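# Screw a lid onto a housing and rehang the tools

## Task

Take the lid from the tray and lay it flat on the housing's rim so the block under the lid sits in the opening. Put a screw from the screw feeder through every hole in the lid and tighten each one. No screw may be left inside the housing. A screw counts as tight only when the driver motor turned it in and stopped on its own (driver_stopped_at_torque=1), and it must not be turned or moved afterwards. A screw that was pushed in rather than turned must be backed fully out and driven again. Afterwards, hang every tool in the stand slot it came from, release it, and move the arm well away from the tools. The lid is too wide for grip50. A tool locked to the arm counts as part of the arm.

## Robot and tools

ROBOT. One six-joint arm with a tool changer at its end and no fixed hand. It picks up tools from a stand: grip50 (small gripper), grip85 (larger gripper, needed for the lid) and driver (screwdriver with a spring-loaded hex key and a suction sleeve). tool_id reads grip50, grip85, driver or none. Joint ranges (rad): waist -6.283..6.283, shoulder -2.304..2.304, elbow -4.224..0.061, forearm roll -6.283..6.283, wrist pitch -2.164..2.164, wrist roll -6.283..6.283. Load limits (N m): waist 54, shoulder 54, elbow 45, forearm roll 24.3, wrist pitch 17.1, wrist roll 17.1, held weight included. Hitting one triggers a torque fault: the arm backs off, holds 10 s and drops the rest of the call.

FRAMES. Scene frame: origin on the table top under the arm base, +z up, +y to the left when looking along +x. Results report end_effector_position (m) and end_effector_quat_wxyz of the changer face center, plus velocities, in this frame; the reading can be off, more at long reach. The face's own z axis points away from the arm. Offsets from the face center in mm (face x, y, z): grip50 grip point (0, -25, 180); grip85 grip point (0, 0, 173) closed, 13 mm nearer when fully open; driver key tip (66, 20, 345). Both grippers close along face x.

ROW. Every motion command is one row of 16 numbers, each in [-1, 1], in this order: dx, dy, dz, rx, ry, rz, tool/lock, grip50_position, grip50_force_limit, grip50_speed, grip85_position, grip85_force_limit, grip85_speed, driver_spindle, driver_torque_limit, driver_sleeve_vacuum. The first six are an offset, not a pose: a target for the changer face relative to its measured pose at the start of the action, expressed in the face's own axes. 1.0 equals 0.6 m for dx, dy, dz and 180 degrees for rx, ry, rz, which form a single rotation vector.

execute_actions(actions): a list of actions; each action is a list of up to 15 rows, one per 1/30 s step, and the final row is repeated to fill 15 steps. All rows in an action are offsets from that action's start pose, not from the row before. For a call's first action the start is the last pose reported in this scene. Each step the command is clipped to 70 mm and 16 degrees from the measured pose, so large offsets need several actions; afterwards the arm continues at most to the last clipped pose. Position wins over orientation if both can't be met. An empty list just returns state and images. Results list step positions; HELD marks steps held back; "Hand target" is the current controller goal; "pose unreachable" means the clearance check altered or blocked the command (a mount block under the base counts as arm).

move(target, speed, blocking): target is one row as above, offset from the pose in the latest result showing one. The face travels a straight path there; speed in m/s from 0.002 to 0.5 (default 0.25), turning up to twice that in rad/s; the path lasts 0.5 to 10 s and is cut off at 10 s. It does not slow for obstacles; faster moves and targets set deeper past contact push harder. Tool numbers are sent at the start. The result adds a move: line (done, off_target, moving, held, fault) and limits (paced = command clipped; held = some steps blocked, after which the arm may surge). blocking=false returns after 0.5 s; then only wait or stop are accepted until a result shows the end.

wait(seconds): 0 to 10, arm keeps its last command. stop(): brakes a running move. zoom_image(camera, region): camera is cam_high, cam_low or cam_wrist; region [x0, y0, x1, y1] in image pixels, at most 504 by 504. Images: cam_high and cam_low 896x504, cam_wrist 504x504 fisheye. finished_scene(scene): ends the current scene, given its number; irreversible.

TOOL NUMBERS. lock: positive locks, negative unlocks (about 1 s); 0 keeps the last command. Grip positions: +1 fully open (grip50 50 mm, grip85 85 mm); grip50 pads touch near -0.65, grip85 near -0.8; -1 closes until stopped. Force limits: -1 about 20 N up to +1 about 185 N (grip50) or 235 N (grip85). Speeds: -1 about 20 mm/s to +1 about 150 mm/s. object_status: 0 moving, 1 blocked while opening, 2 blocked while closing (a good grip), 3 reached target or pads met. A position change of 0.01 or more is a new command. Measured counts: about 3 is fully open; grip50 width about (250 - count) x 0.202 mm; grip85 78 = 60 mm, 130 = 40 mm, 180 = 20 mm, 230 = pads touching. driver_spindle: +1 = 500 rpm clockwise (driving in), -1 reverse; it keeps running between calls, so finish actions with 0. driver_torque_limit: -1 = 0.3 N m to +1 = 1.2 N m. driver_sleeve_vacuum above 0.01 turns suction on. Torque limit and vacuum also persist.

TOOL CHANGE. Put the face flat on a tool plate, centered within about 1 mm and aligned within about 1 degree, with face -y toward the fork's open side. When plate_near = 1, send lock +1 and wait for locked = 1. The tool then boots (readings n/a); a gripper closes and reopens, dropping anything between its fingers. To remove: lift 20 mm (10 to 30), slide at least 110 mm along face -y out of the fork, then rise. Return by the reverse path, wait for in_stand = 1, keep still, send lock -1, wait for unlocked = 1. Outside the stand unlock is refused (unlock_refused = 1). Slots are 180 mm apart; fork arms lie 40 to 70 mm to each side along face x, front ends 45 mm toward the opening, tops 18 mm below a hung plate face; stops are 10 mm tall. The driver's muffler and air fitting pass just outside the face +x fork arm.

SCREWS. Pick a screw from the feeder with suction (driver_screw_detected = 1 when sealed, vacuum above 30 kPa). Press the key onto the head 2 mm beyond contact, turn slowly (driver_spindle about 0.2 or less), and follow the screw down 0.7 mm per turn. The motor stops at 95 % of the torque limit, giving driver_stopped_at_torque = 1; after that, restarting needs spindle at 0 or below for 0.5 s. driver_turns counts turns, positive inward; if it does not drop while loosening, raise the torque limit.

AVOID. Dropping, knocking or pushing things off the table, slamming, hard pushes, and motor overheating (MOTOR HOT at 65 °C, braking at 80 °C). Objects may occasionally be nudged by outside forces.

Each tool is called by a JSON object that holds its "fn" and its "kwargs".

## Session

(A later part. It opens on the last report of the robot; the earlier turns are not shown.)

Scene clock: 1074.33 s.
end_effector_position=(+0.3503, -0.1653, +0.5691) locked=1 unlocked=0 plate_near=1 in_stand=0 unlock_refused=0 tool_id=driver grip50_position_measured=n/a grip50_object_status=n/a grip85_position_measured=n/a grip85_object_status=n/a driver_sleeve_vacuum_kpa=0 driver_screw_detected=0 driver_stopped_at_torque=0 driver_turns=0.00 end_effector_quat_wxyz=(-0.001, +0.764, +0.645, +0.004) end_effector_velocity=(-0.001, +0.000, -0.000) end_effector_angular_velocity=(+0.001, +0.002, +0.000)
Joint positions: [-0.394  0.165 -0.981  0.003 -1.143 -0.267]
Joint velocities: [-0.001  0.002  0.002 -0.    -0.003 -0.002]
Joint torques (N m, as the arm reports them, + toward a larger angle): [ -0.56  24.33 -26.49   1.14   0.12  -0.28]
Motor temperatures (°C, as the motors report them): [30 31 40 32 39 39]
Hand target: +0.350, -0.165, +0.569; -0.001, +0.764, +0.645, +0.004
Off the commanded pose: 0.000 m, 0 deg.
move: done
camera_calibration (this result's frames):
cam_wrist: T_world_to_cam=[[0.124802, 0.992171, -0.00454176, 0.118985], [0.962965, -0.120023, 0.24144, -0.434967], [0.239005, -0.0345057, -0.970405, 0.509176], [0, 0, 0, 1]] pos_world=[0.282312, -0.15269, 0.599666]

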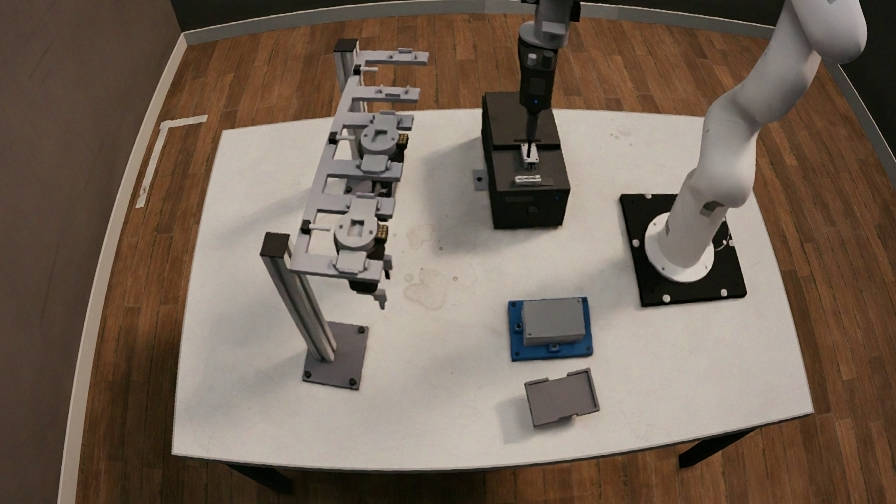

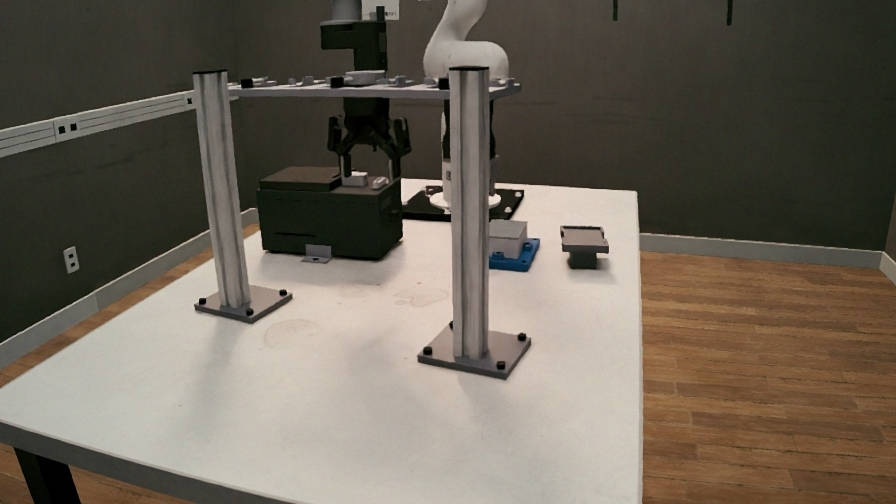

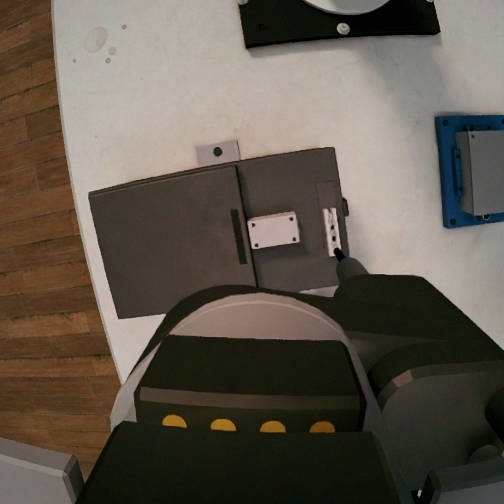

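{"fn": "move", "kwargs": {"target": [0.009,0.0067,0.033,0,0,0,0,1,0,0,1,0,0,0,0,0], "speed": 0.05}}

{"fn": "zoom_image", "kwargs": {"camera": "cam_wrist", "region": [290, 190, 390, 290]}}

{"fn": "zoom_image", "kwargs": {"camera": "cam_high", "region": [480, 120, 580, 210]}}

Scene clock: 1107.20 s.
end_effector_position=(+0.3553, -0.1606, +0.5495) locked=1 unlocked=0 plate_near=1 in_stand=0 unlock_refused=0 tool_id=driver grip50_position_measured=n/a grip50_object_status=n/a grip85_position_measured=n/a grip85_object_status=n/a driver_sleeve_vacuum_kpa=0 driver_screw_detected=0 driver_stopped_at_torque=0 driver_turns=0.00 end_effector_quat_wxyz=(-0.001, +0.764, +0.645, +0.004) end_effector_velocity=(+0.000, +0.000, -0.001) end_effector_angular_velocity=(+0.000, +0.001, +0.001)
Joint positions: [-0.378  0.153 -0.948  0.003 -1.098 -0.251]
Joint velocities: [ 0.001 -0.001  0.001 -0.     0.001  0.001]
Joint torques (N m, as the arm reports them, + toward a larger angle): [ -1.21  25.17 -26.5    0.99   0.26  -0.29]
Motor temperatures (°C, as the motors report them): [30 31 40 32 39 39]
Hand target: +0.355, -0.161, +0.549; -0.001, +0.764, +0.645, +0.004
Off the commanded pose: 0.000 m, 0 deg.
move: done
camera_calibration (this result's frames):
cam_wrist: T_world_to_cam=[[0.124883, 0.992161, -0.00459986, 0.113587], [0.962919, -0.120083, 0.241593, -0.4345], [0.239146, -0.0346002, -0.970367, 0.489029], [0, 0, 0, 1]] pos_world=[0.287253, -0.147952, 0.580032]

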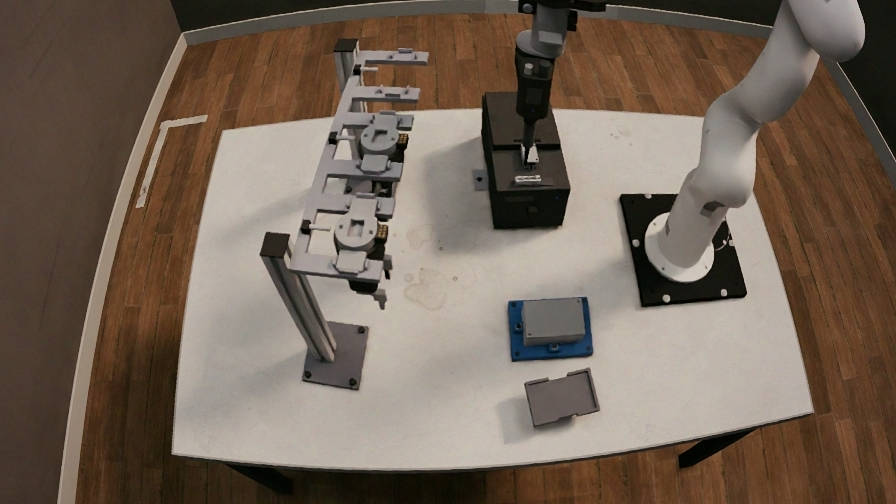

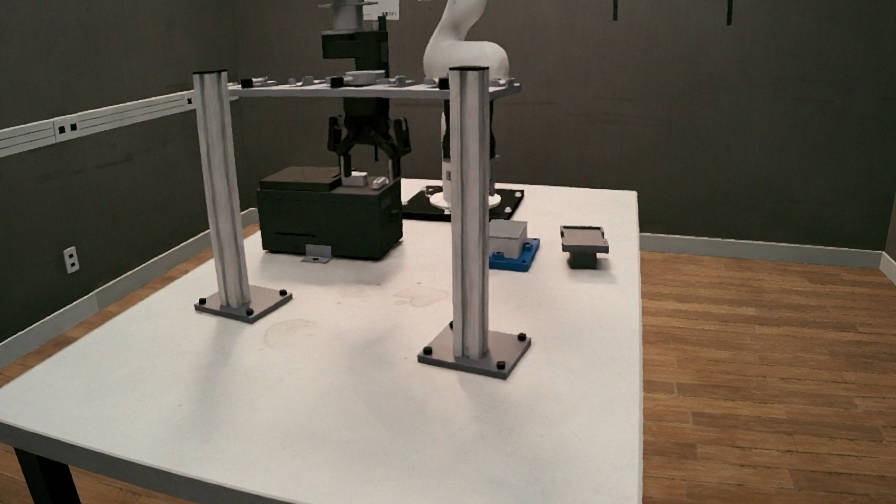

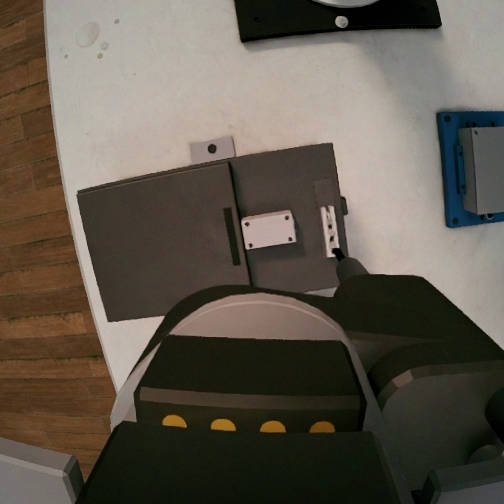

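Region (290, 190, 390, 290) of cam_wrist's 504x504 image, scaled by 5.040, with more detail than that image has.

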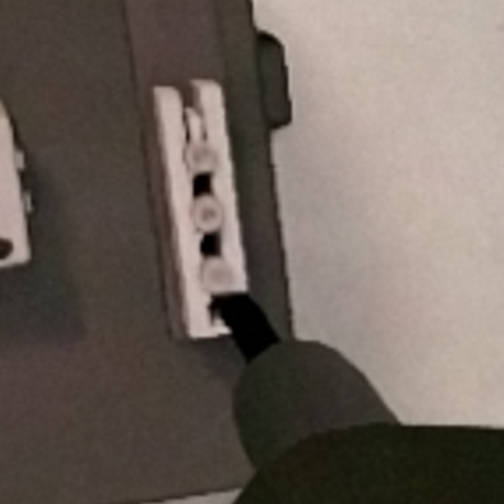

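Region (480, 120, 580, 210) of cam_high's 896x504 image, scaled by 5.040, with more detail than that image has; it fills the top 454 rows of this view, and the rest is white.

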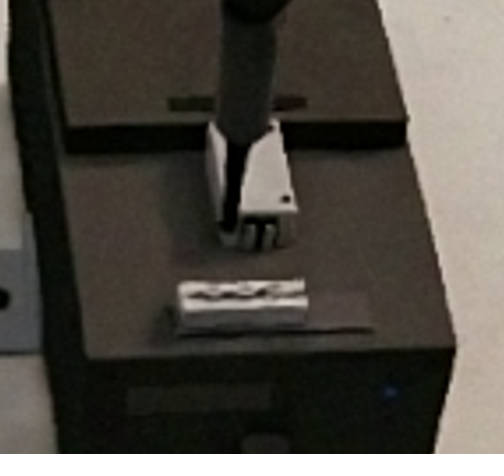

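{"fn": "move", "kwargs": {"target": [0.005,0.004,0.033,0,0,0,0,1,0,0,1,0,0,0,0,0], "speed": 0.03}}

{"fn": "zoom_image", "kwargs": {"camera": "cam_wrist", "region": [290, 190, 390, 290]}}

{"fn": "zoom_image", "kwargs": {"camera": "cam_high", "region": [480, 120, 580, 210]}}

Scene clock: 1146.90 s.
end_effector_position=(+0.3582, -0.1579, +0.5298) locked=1 unlocked=0 plate_near=1 in_stand=0 unlock_refused=0 tool_id=driver grip50_position_measured=n/a grip50_object_status=n/a grip85_position_measured=n/a grip85_object_status=n/a driver_sleeve_vacuum_kpa=0 driver_screw_detected=0 driver_stopped_at_torque=0 driver_turns=0.00 end_effector_quat_wxyz=(-0.001, +0.764, +0.645, +0.004) end_effector_velocity=(+0.000, -0.000, -0.001) end_effector_angular_velocity=(+0.001, +0.001, -0.001)
Joint positions: [-0.369  0.141 -0.915  0.003 -1.052 -0.242]
Joint velocities: [-0.    -0.001  0.001  0.     0.001  0.   ]
Joint torques (N m, as the arm reports them, + toward a larger angle): [ -1.47  25.72 -26.15   1.51   0.16  -0.3 ]
Motor temperatures (°C, as the motors report them): [30 31 41 32 39 39]
Hand target: +0.358, -0.158, +0.530; -0.001, +0.764, +0.645, +0.004
Off the commanded pose: 0.000 m, 0 deg.
move: done
camera_calibration (this result's frames):
cam_wrist: T_world_to_cam=[[0.124956, 0.992151, -0.00464818, 0.110501], [0.96289, -0.120138, 0.241679, -0.432313], [0.239224, -0.0346748, -0.970345, 0.469277], [0, 0, 0, 1]] pos_world=[0.290201, -0.145299, 0.560355]

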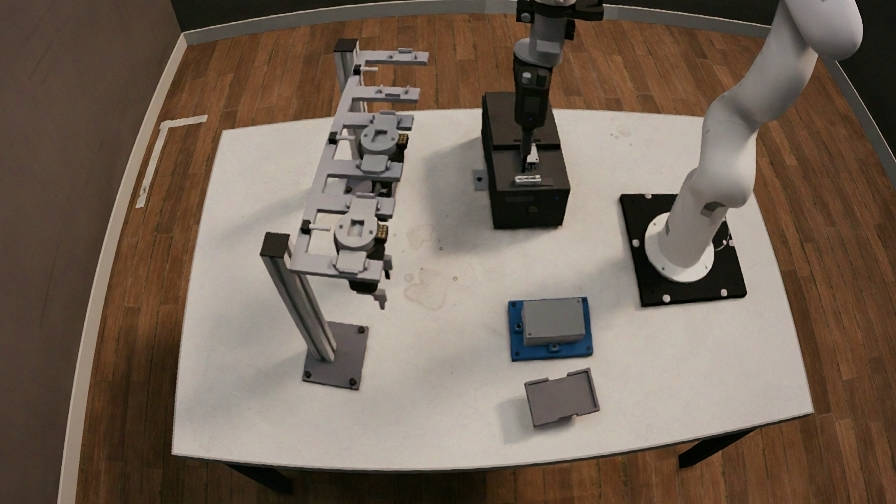

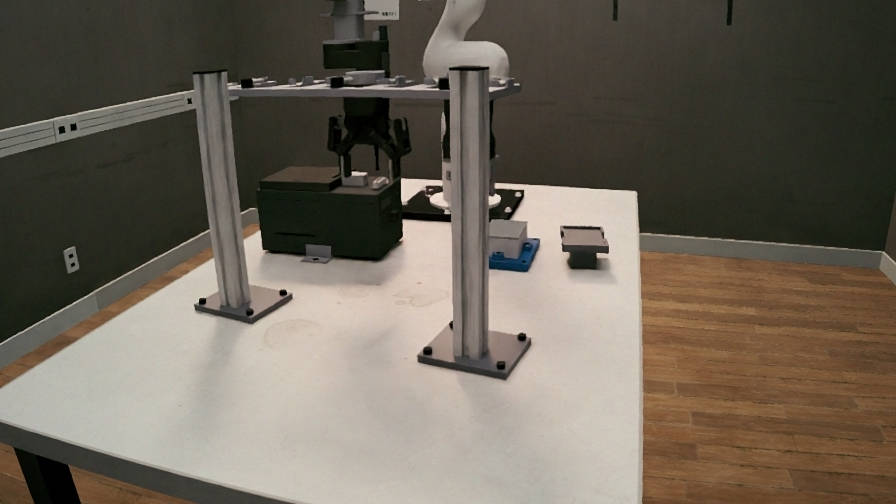

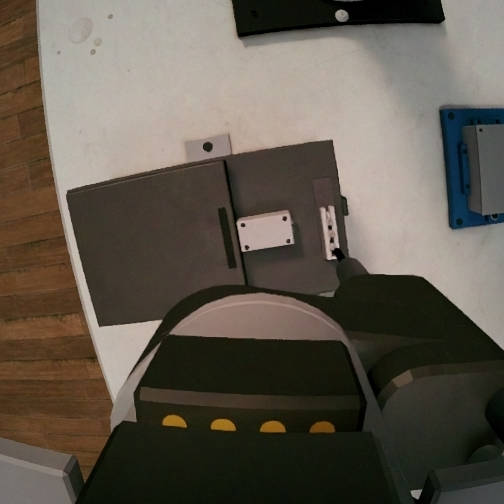

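Region (290, 190, 390, 290) of cam_wrist's 504x504 image, scaled by 5.040, with more detail than that image has.

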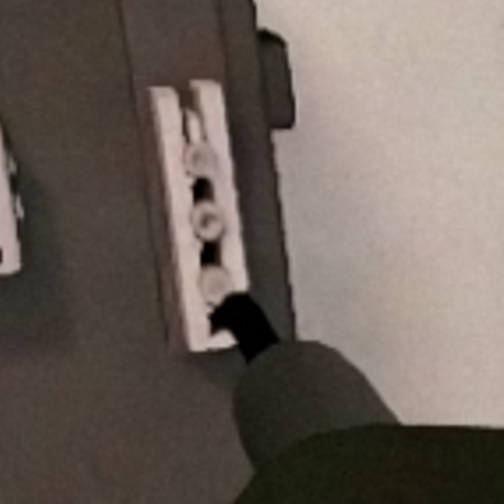

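Region (480, 120, 580, 210) of cam_high's 896x504 image, scaled by 5.040, with more detail than that image has; it fills the top 454 rows of this view, and the rest is white.

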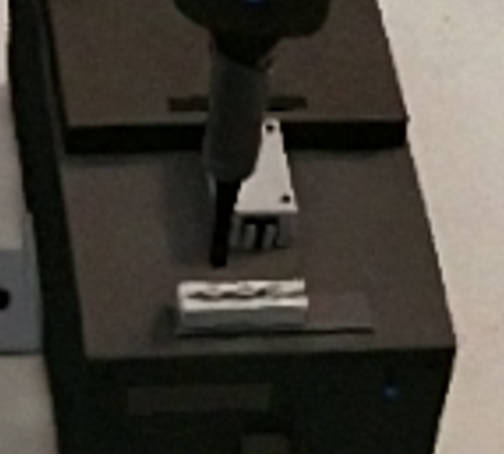

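{"fn": "move", "kwargs": {"target": [-0.001,0.001,0.013,0,0,0,0,1,0,0,1,0,0,0,0,0], "speed": 0.015}}

{"fn": "zoom_image", "kwargs": {"camera": "cam_wrist", "region": [305, 210, 365, 270]}}

{"fn": "zoom_image", "kwargs": {"camera": "cam_high", "region": [500, 150, 560, 195]}}

{"fn": "zoom_image", "kwargs": {"camera": "cam_low", "region": [340, 140, 420, 200]}}

Scene clock: 1178.93 s.
end_effector_position=(+0.3587, -0.1586, +0.5220) locked=1 unlocked=0 plate_near=1 in_stand=0 unlock_refused=0 tool_id=driver grip50_position_measured=n/a grip50_object_status=n/a grip85_position_measured=n/a grip85_object_status=n/a driver_sleeve_vacuum_kpa=0 driver_screw_detected=0 driver_stopped_at_torque=0 driver_turns=0.00 end_effector_quat_wxyz=(-0.001, +0.764, +0.645, +0.004) end_effector_velocity=(+0.000, -0.000, -0.000) end_effector_angular_velocity=(-0.001, -0.002, -0.001)
Joint positions: [-0.37   0.135 -0.903  0.003 -1.034 -0.243]
Joint velocities: [-0.    -0.     0.    -0.     0.003  0.   ]
Joint torques (N m, as the arm reports them, + toward a larger angle): [ -1.45  25.45 -26.63   0.97   0.21  -0.26]
Motor temperatures (°C, as the motors report them): [30 31 41 32 39 39]
Hand target: +0.359, -0.159, +0.522; -0.001, +0.764, +0.645, +0.004
Off the commanded pose: 0.000 m, 0 deg.
move: done
camera_calibration (this result's frames):
cam_wrist: T_world_to_cam=[[0.124982, 0.992148, -0.00464699, 0.111028], [0.962905, -0.120166, 0.241609, -0.43098], [0.239153, -0.0346713, -0.970363, 0.461654], [0, 0, 0, 1]] pos_world=[0.29071, -0.145939, 0.552617]

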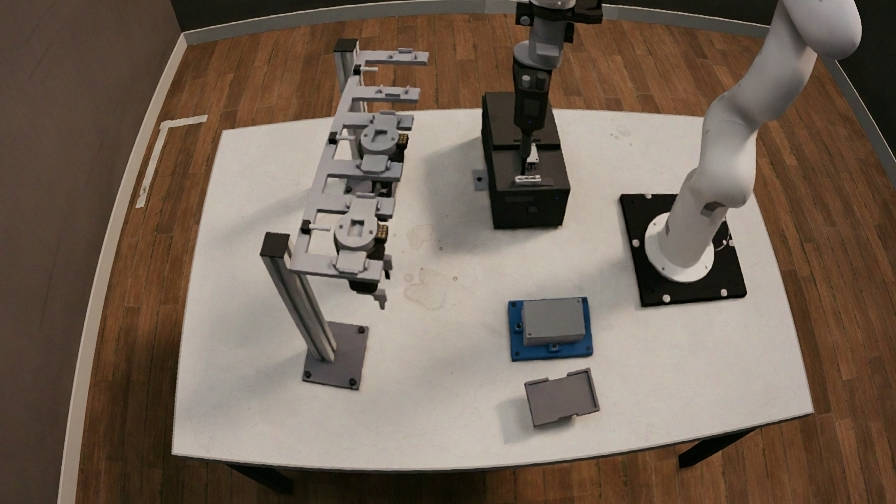

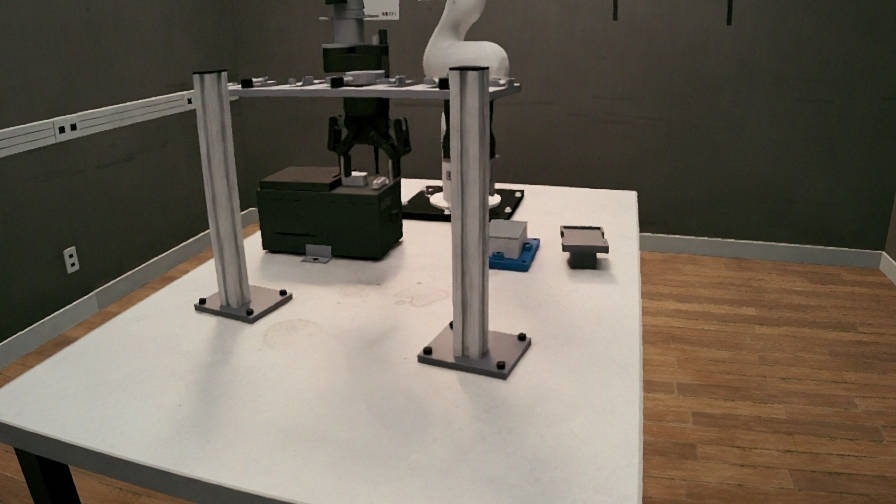

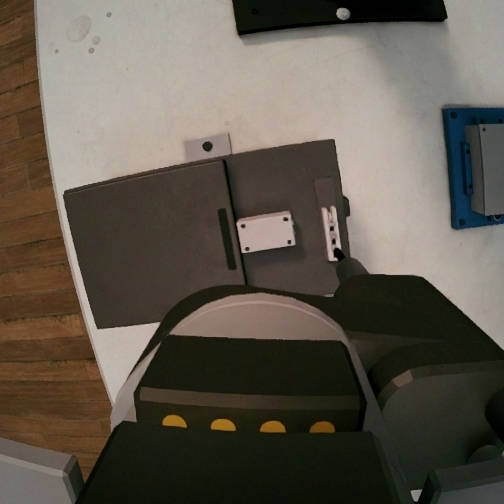

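Region (305, 210, 365, 270) of cam_wrist's 504x504 image, scaled by 8.400, with more detail than that image has.

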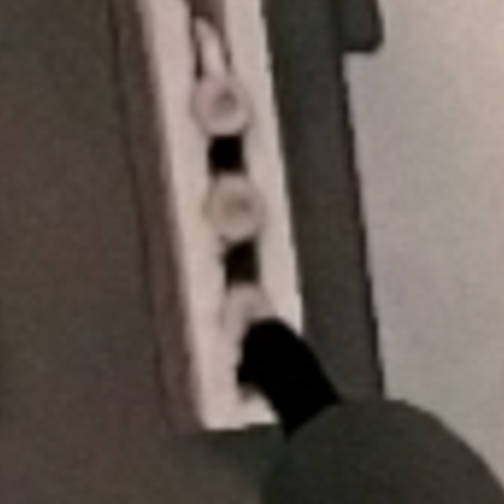

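Region (500, 150, 560, 195) of cam_high's 896x504 image, scaled by 8.400, with more detail than that image has; it fills the top 378 rows of this view, and the rest is white.

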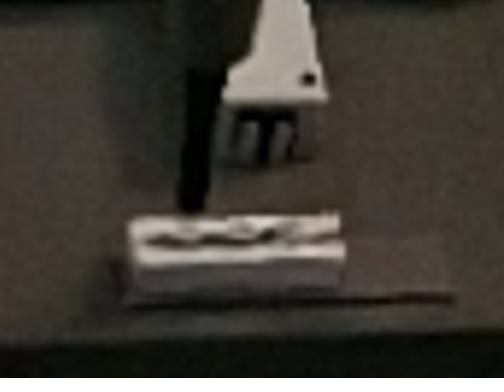

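Region (340, 140, 420, 200) of cam_low's 896x504 image, scaled by 6.300, with more detail than that image has; it fills the top 378 rows of this view, and the rest is white.

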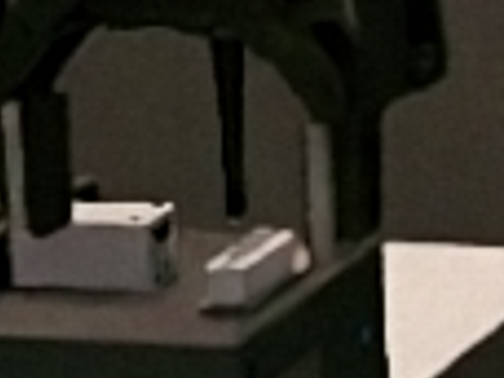

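{"fn": "move", "kwargs": {"target": [-0.0007,-0.0007,0.014,0,0,0,0,1,0,0,1,0,0,0,0,1], "speed": 0.01}}

{"fn": "zoom_image", "kwargs": {"camera": "cam_wrist", "region": [305, 210, 365, 270]}}

{"fn": "zoom_image", "kwargs": {"camera": "cam_low", "region": [340, 140, 420, 200]}}

{"fn": "zoom_image", "kwargs": {"camera": "cam_high", "region": [500, 150, 560, 195]}}

Scene clock: 1204.20 s.
end_effector_position=(+0.3583, -0.1589, +0.5137) locked=1 unlocked=0 plate_near=1 in_stand=0 unlock_refused=0 tool_id=driver grip50_position_measured=n/a grip50_object_status=n/a grip85_position_measured=n/a grip85_object_status=n/a driver_sleeve_vacuum_kpa=40 driver_screw_detected=1 driver_stopped_at_torque=0 driver_turns=0.00 end_effector_quat_wxyz=(-0.001, +0.764, +0.645, +0.004) end_effector_velocity=(-0.000, -0.000, -0.001) end_effector_angular_velocity=(-0.001, -0.001, +0.001)
Joint positions: [-0.371  0.131 -0.887  0.003 -1.014 -0.244]
Joint velocities: [ 0.     0.     0.002 -0.001  0.002 -0.   ]
Joint torques (N m, as the arm reports them, + toward a larger angle): [ -2.01  25.72 -26.73   0.66   0.18  -0.27]
Motor temperatures (°C, as the motors report them): [30 31 41 32 39 39]
Hand target: +0.358, -0.159, +0.514; -0.001, +0.764, +0.645, +0.004
Off the commanded pose: 0.000 m, 0 deg.
move: done
camera_calibration (this result's frames):
cam_wrist: T_world_to_cam=[[0.125009, 0.992145, -0.00465403, 0.11133], [0.962913, -0.120193, 0.241562, -0.428539], [0.239105, -0.0346789, -0.970374, 0.45366], [0, 0, 0, 1]] pos_world=[0.290256, -0.146231, 0.544257]

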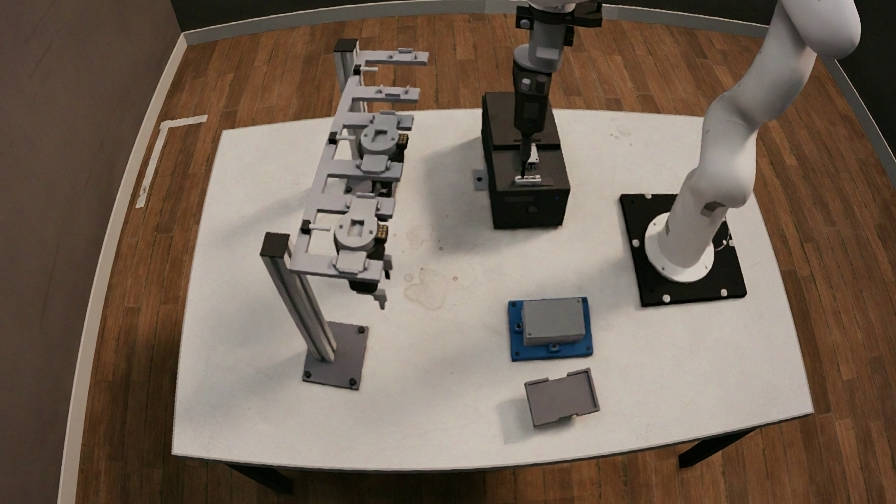

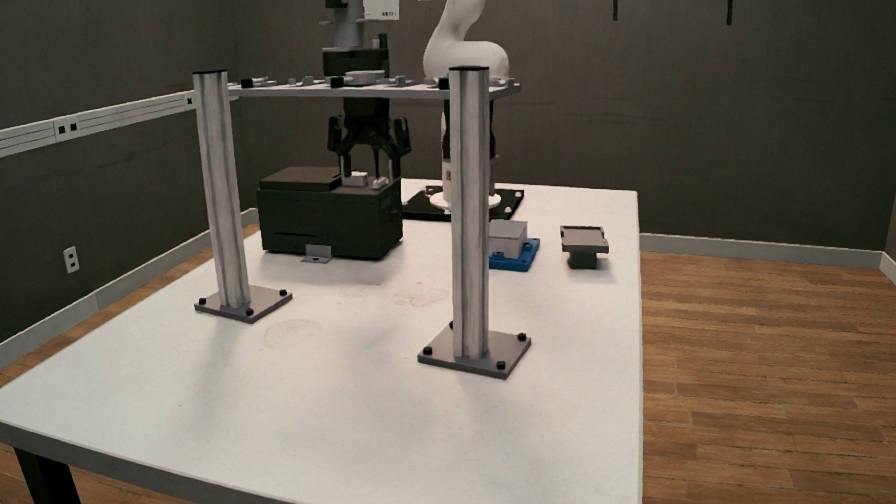

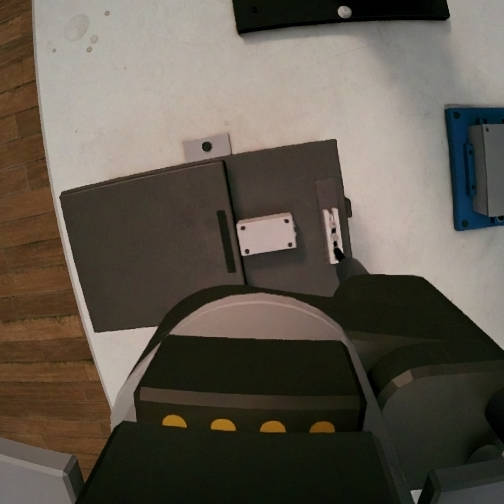

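Region (305, 210, 365, 270) of cam_wrist's 504x504 image, scaled by 8.400, with more detail than that image has.

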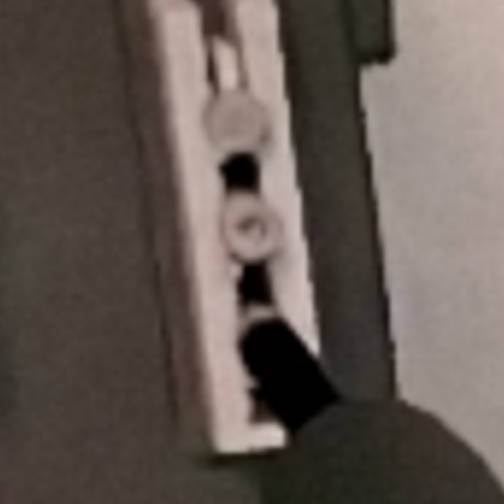

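Region (340, 140, 420, 200) of cam_low's 896x504 image, scaled by 6.300, with more detail than that image has; it fills the top 378 rows of this view, and the rest is white.

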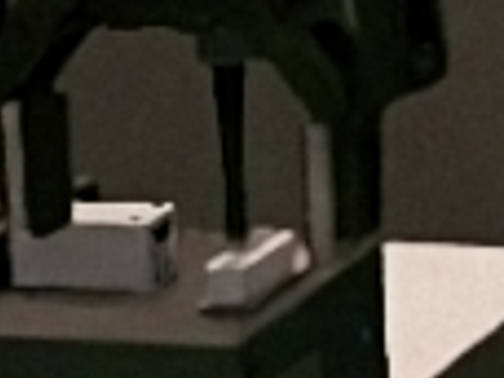

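Region (500, 150, 560, 195) of cam_high's 896x504 image, scaled by 8.400, with more detail than that image has; it fills the top 378 rows of this view, and the rest is white.

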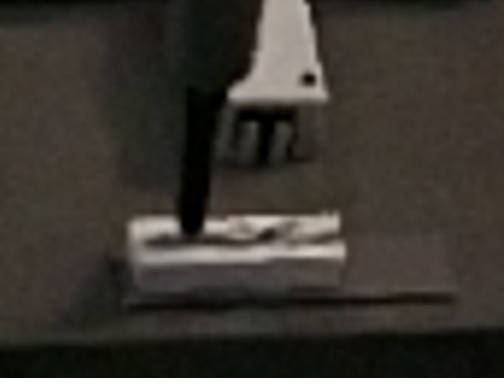

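{"fn": "execute_actions", "kwargs": {"actions": [[[0,0,0.0025,0,0,0,0,1,0,0,1,0,0,0,0,1]],[[0,0,0,0,0,0,0,1,0,0,1,0,0,0,0,1]]]}}

Scene clock: 1216.57 s.
end_effector_position=(+0.3583, -0.1589, +0.5122) locked=1 unlocked=0 plate_near=1 in_stand=0 unlock_refused=0 tool_id=driver grip50_position_measured=n/a grip50_object_status=n/a grip85_position_measured=n/a grip85_object_status=n/a driver_sleeve_vacuum_kpa=40 driver_screw_detected=1 driver_stopped_at_torque=0 driver_turns=0.00 end_effector_quat_wxyz=(-0.001, +0.764, +0.645, +0.004) end_effector_velocity=(+0.000, -0.000, +0.000) end_effector_angular_velocity=(-0.001, -0.002, +0.000)
Joint positions: [-0.371  0.13  -0.885  0.003 -1.011 -0.244]
Joint velocities: [ 0.     0.    -0.001  0.     0.002  0.   ]
Joint torques (N m, as the arm reports them, + toward a larger angle): [ -1.3   25.73 -26.18   0.93   0.21  -0.19]
Motor temperatures (°C, as the motors report them): [30 31 41 32 39 39]
Hand target: +0.358, -0.159, +0.512; -0.001, +0.764, +0.645, +0.004
Off the commanded pose: 0.000 m, 0 deg.
Step readings (end_effector_position; steps 1 to 15: 1st action; 16 to 30: 2nd action):
0: (+0.3583, -0.1589, +0.5136)
1: (+0.3583, -0.1589, +0.5136)
2: (+0.3583, -0.1589, +0.5135)
4: (+0.3583, -0.1589, +0.5127)
8: (+0.3582, -0.1589, +0.5122)
15: (+0.3583, -0.1589, +0.5122)
16: (+0.3583, -0.1589, +0.5122)
17: (+0.3583, -0.1589, +0.5122)
19: (+0.3583, -0.1589, +0.5122)
23: (+0.3583, -0.1589, +0.5122)
30: end_effector_position above
camera_calibration (this result's frames):
cam_wrist: T_world_to_cam=[[0.125015, 0.992144, -0.00466372, 0.111318], [0.962907, -0.120195, 0.241585, -0.428198], [0.239127, -0.0346925, -0.970368, 0.452203], [0, 0, 0, 1]] pos_world=[0.290264, -0.146223, 0.542769]

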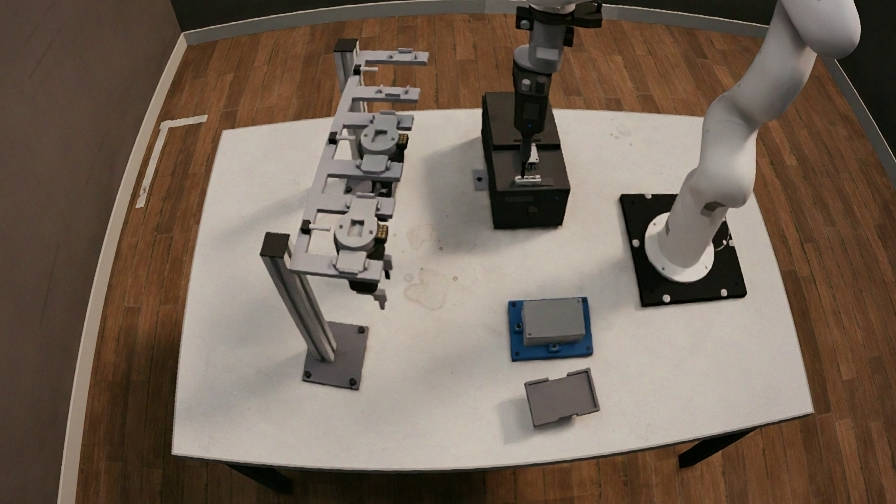

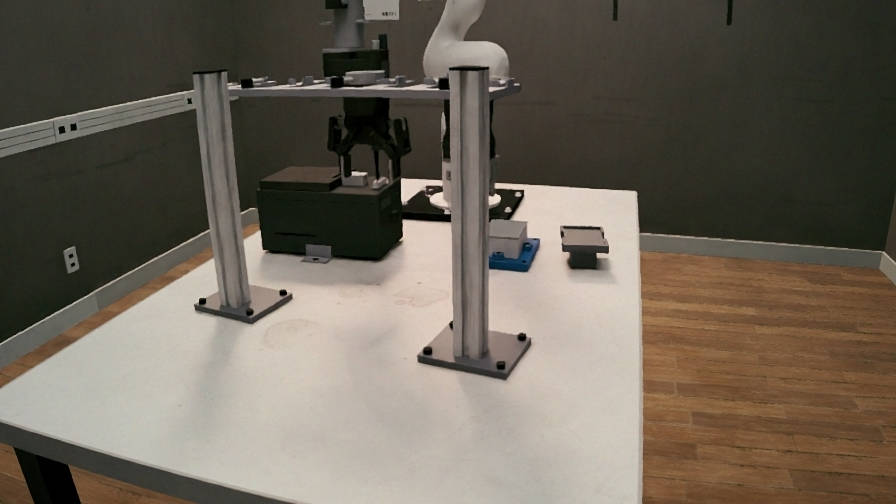

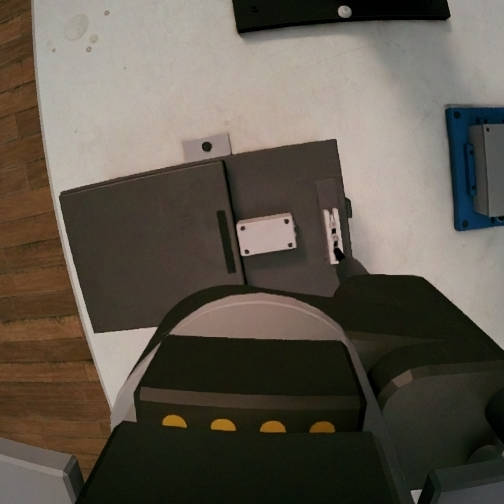

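{"fn": "execute_actions", "kwargs": {"actions": [[[0,0,0,0,0,0,0,1,0,0,1,0,0,0.15,0,1],[0,0,0,0,0,0,0,1,0,0,1,0,0,0.15,0,1],[0,0,0,0,0,0,0,1,0,0,1,0,0,0.15,0,1],[0,0,0,0,0,0,0,1,0,0,1,0,0,0.15,0,1],[0,0,0,0,0,0,0,1,0,0,1,0,0,0.15,0,1],[0,0,0,0,0,0,0,1,0,0,1,0,0,0.15,0,1],[0,0,0,0,0,0,0,1,0,0,1,0,0,0.15,0,1],[0,0,0,0,0,0,0,1,0,0,1,0,0,0.15,0,1],[0,0,0,0,0,0,0,1,0,0,1,0,0,0.15,0,1],[0,0,0,0,0,0,0,1,0,0,1,0,0,0.15,0,1],[0,0,0,0,0,0,0,1,0,0,1,0,0,0.15,0,1],[0,0,0,0,0,0,0,1,0,0,1,0,0,0.15,0,1],[0,0,0,0,0,0,0,1,0,0,1,0,0,0,0,1]]]}}

{"fn": "move", "kwargs": {"target": [0,0,-0.07,0,0,0,0,1,0,0,1,0,0,0,0,1], "speed": 0.04}}

{"fn": "zoom_image", "kwargs": {"camera": "cam_low", "region": [340, 120, 420, 200]}}

{"fn": "zoom_image", "kwargs": {"camera": "cam_wrist", "region": [305, 210, 365, 270]}}

Scene clock: 1234.10 s.
end_effector_position=(+0.3583, -0.1589, +0.5122) locked=1 unlocked=0 plate_near=1 in_stand=0 unlock_refused=0 tool_id=driver grip50_position_measured=n/a grip50_object_status=n/a grip85_position_measured=n/a grip85_object_status=n/a driver_sleeve_vacuum_kpa=40 driver_screw_detected=1 driver_stopped_at_torque=0 driver_turns=0.47 end_effector_quat_wxyz=(-0.001, +0.764, +0.645, +0.004) end_effector_velocity=(-0.000, +0.000, +0.000) end_effector_angular_velocity=(-0.000, -0.000, +0.000)
Joint positions: [-0.371  0.13  -0.885  0.003 -1.011 -0.244]
Joint velocities: [0. 0. 0. 0. 0. 0.]
Joint torques (N m, as the arm reports them, + toward a larger angle): [ -0.96  26.03 -26.59   0.82   0.09  -0.25]
Motor temperatures (°C, as the motors report them): [30 31 41 32 39 39]
Hand target: +0.358, -0.159, +0.512; -0.001, +0.764, +0.645, +0.004
Off the commanded pose: 0.000 m, 0 deg.
Step readings (end_effector_position):
0: (+0.3583, -0.1589, +0.5122)
1: (+0.3583, -0.1589, +0.5122)
2: (+0.3583, -0.1589, +0.5122)
4: (+0.3583, -0.1589, +0.5122)
8: (+0.3583, -0.1589, +0.5122)
15: end_effector_position above
camera_calibration (this result's frames):
cam_wrist: T_world_to_cam=[[0.125015, 0.992144, -0.00466373, 0.111318], [0.962907, -0.120195, 0.241585, -0.428198], [0.239127, -0.0346925, -0.970368, 0.452203], [0, 0, 0, 1]] pos_world=[0.290264, -0.146223, 0.542769]

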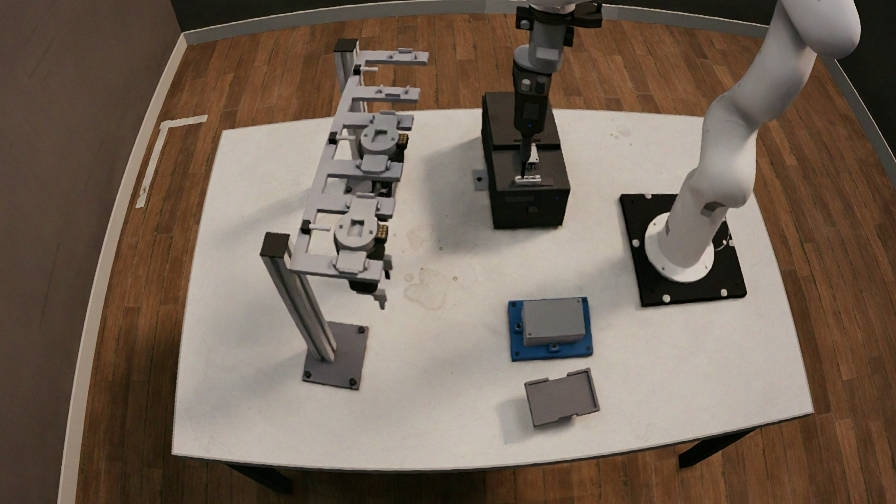

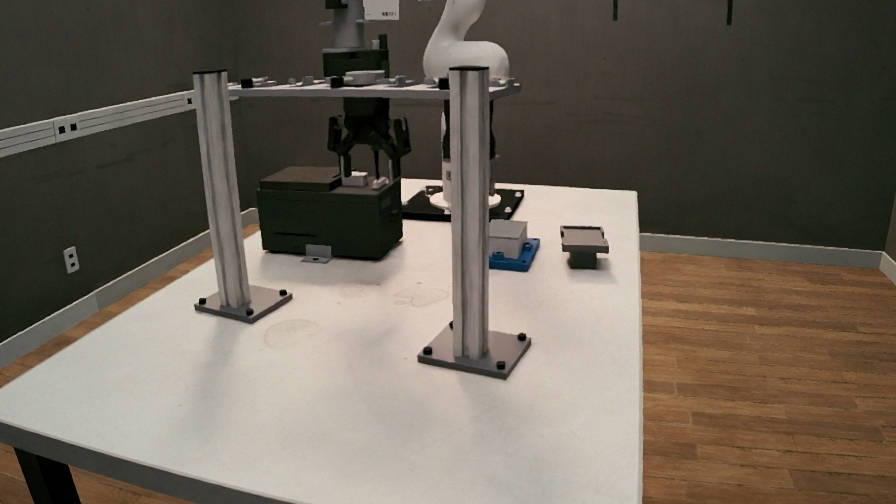

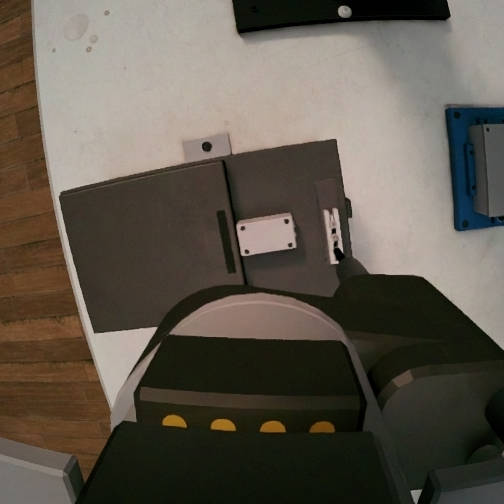

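Scene clock: 1235.43 s.
end_effector_position=(+0.3581, -0.1591, +0.5540) locked=1 unlocked=0 plate_near=1 in_stand=0 unlock_refused=0 tool_id=driver grip50_position_measured=n/a grip50_object_status=n/a grip85_position_measured=n/a grip85_object_status=n/a driver_sleeve_vacuum_kpa=40 driver_screw_detected=1 driver_stopped_at_torque=0 driver_turns=0.47 end_effector_quat_wxyz=(-0.001, +0.764, +0.645, +0.004) end_effector_velocity=(+0.000, -0.000, +0.000) end_effector_angular_velocity=(-0.001, +0.001, +0.001)
Joint positions: [-0.371  0.149 -0.962  0.003 -1.108 -0.244]
Joint velocities: [ 0.    -0.001 -0.001 -0.001 -0.001  0.   ]
Joint torques (N m, as the arm reports them, + toward a larger angle): [ -0.9   24.6  -26.62   1.03   0.11  -0.24]
Motor temperatures (°C, as the motors report them): [30 31 41 32 39 39]
Hand target: +0.358, -0.159, +0.554; -0.001, +0.764, +0.645, +0.004
Off the commanded pose: 0.000 m, 0 deg.
move: done
camera_calibration (this result's frames):
cam_wrist: T_world_to_cam=[[0.124867, 0.992163, -0.00454398, 0.111744], [0.962955, -0.120085, 0.241446, -0.438089], [0.239009, -0.0345243, -0.970404, 0.492935], [0, 0, 0, 1]] pos_world=[0.290091, -0.146458, 0.584629]

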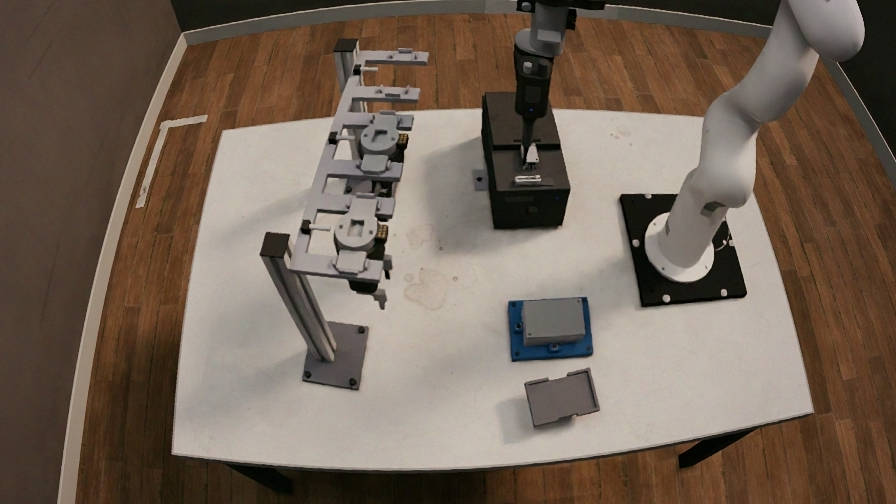

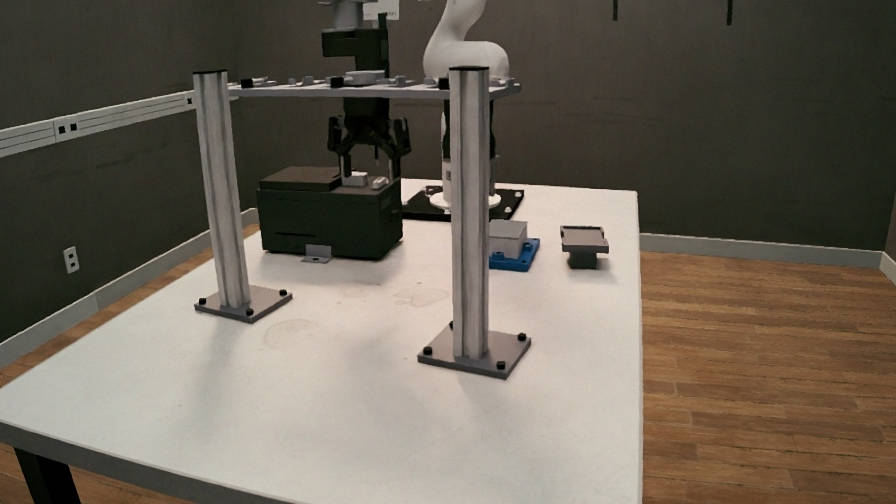

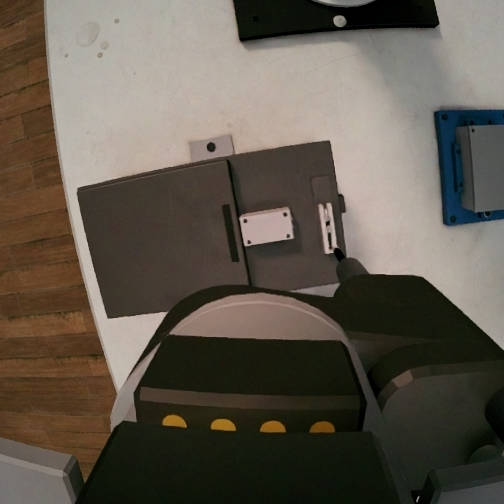

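Region (340, 120, 420, 200) of cam_low's 896x504 image, scaled by 6.300, with more detail than that image has.

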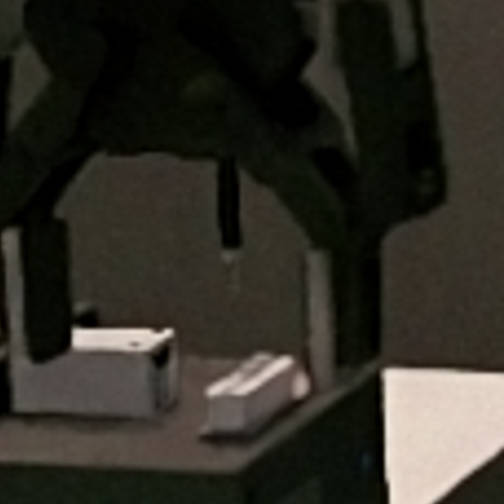

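Region (305, 210, 365, 270) of cam_wrist's 504x504 image, scaled by 8.400, with more detail than that image has.

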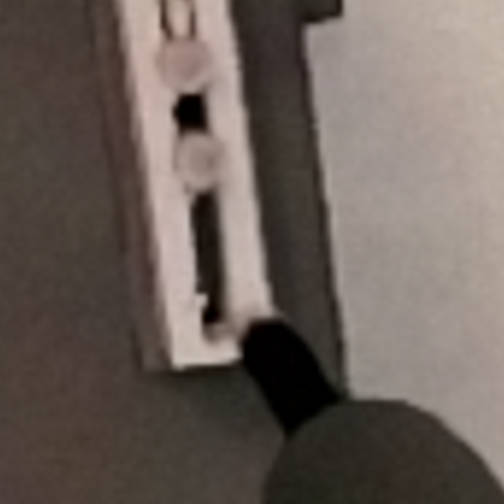

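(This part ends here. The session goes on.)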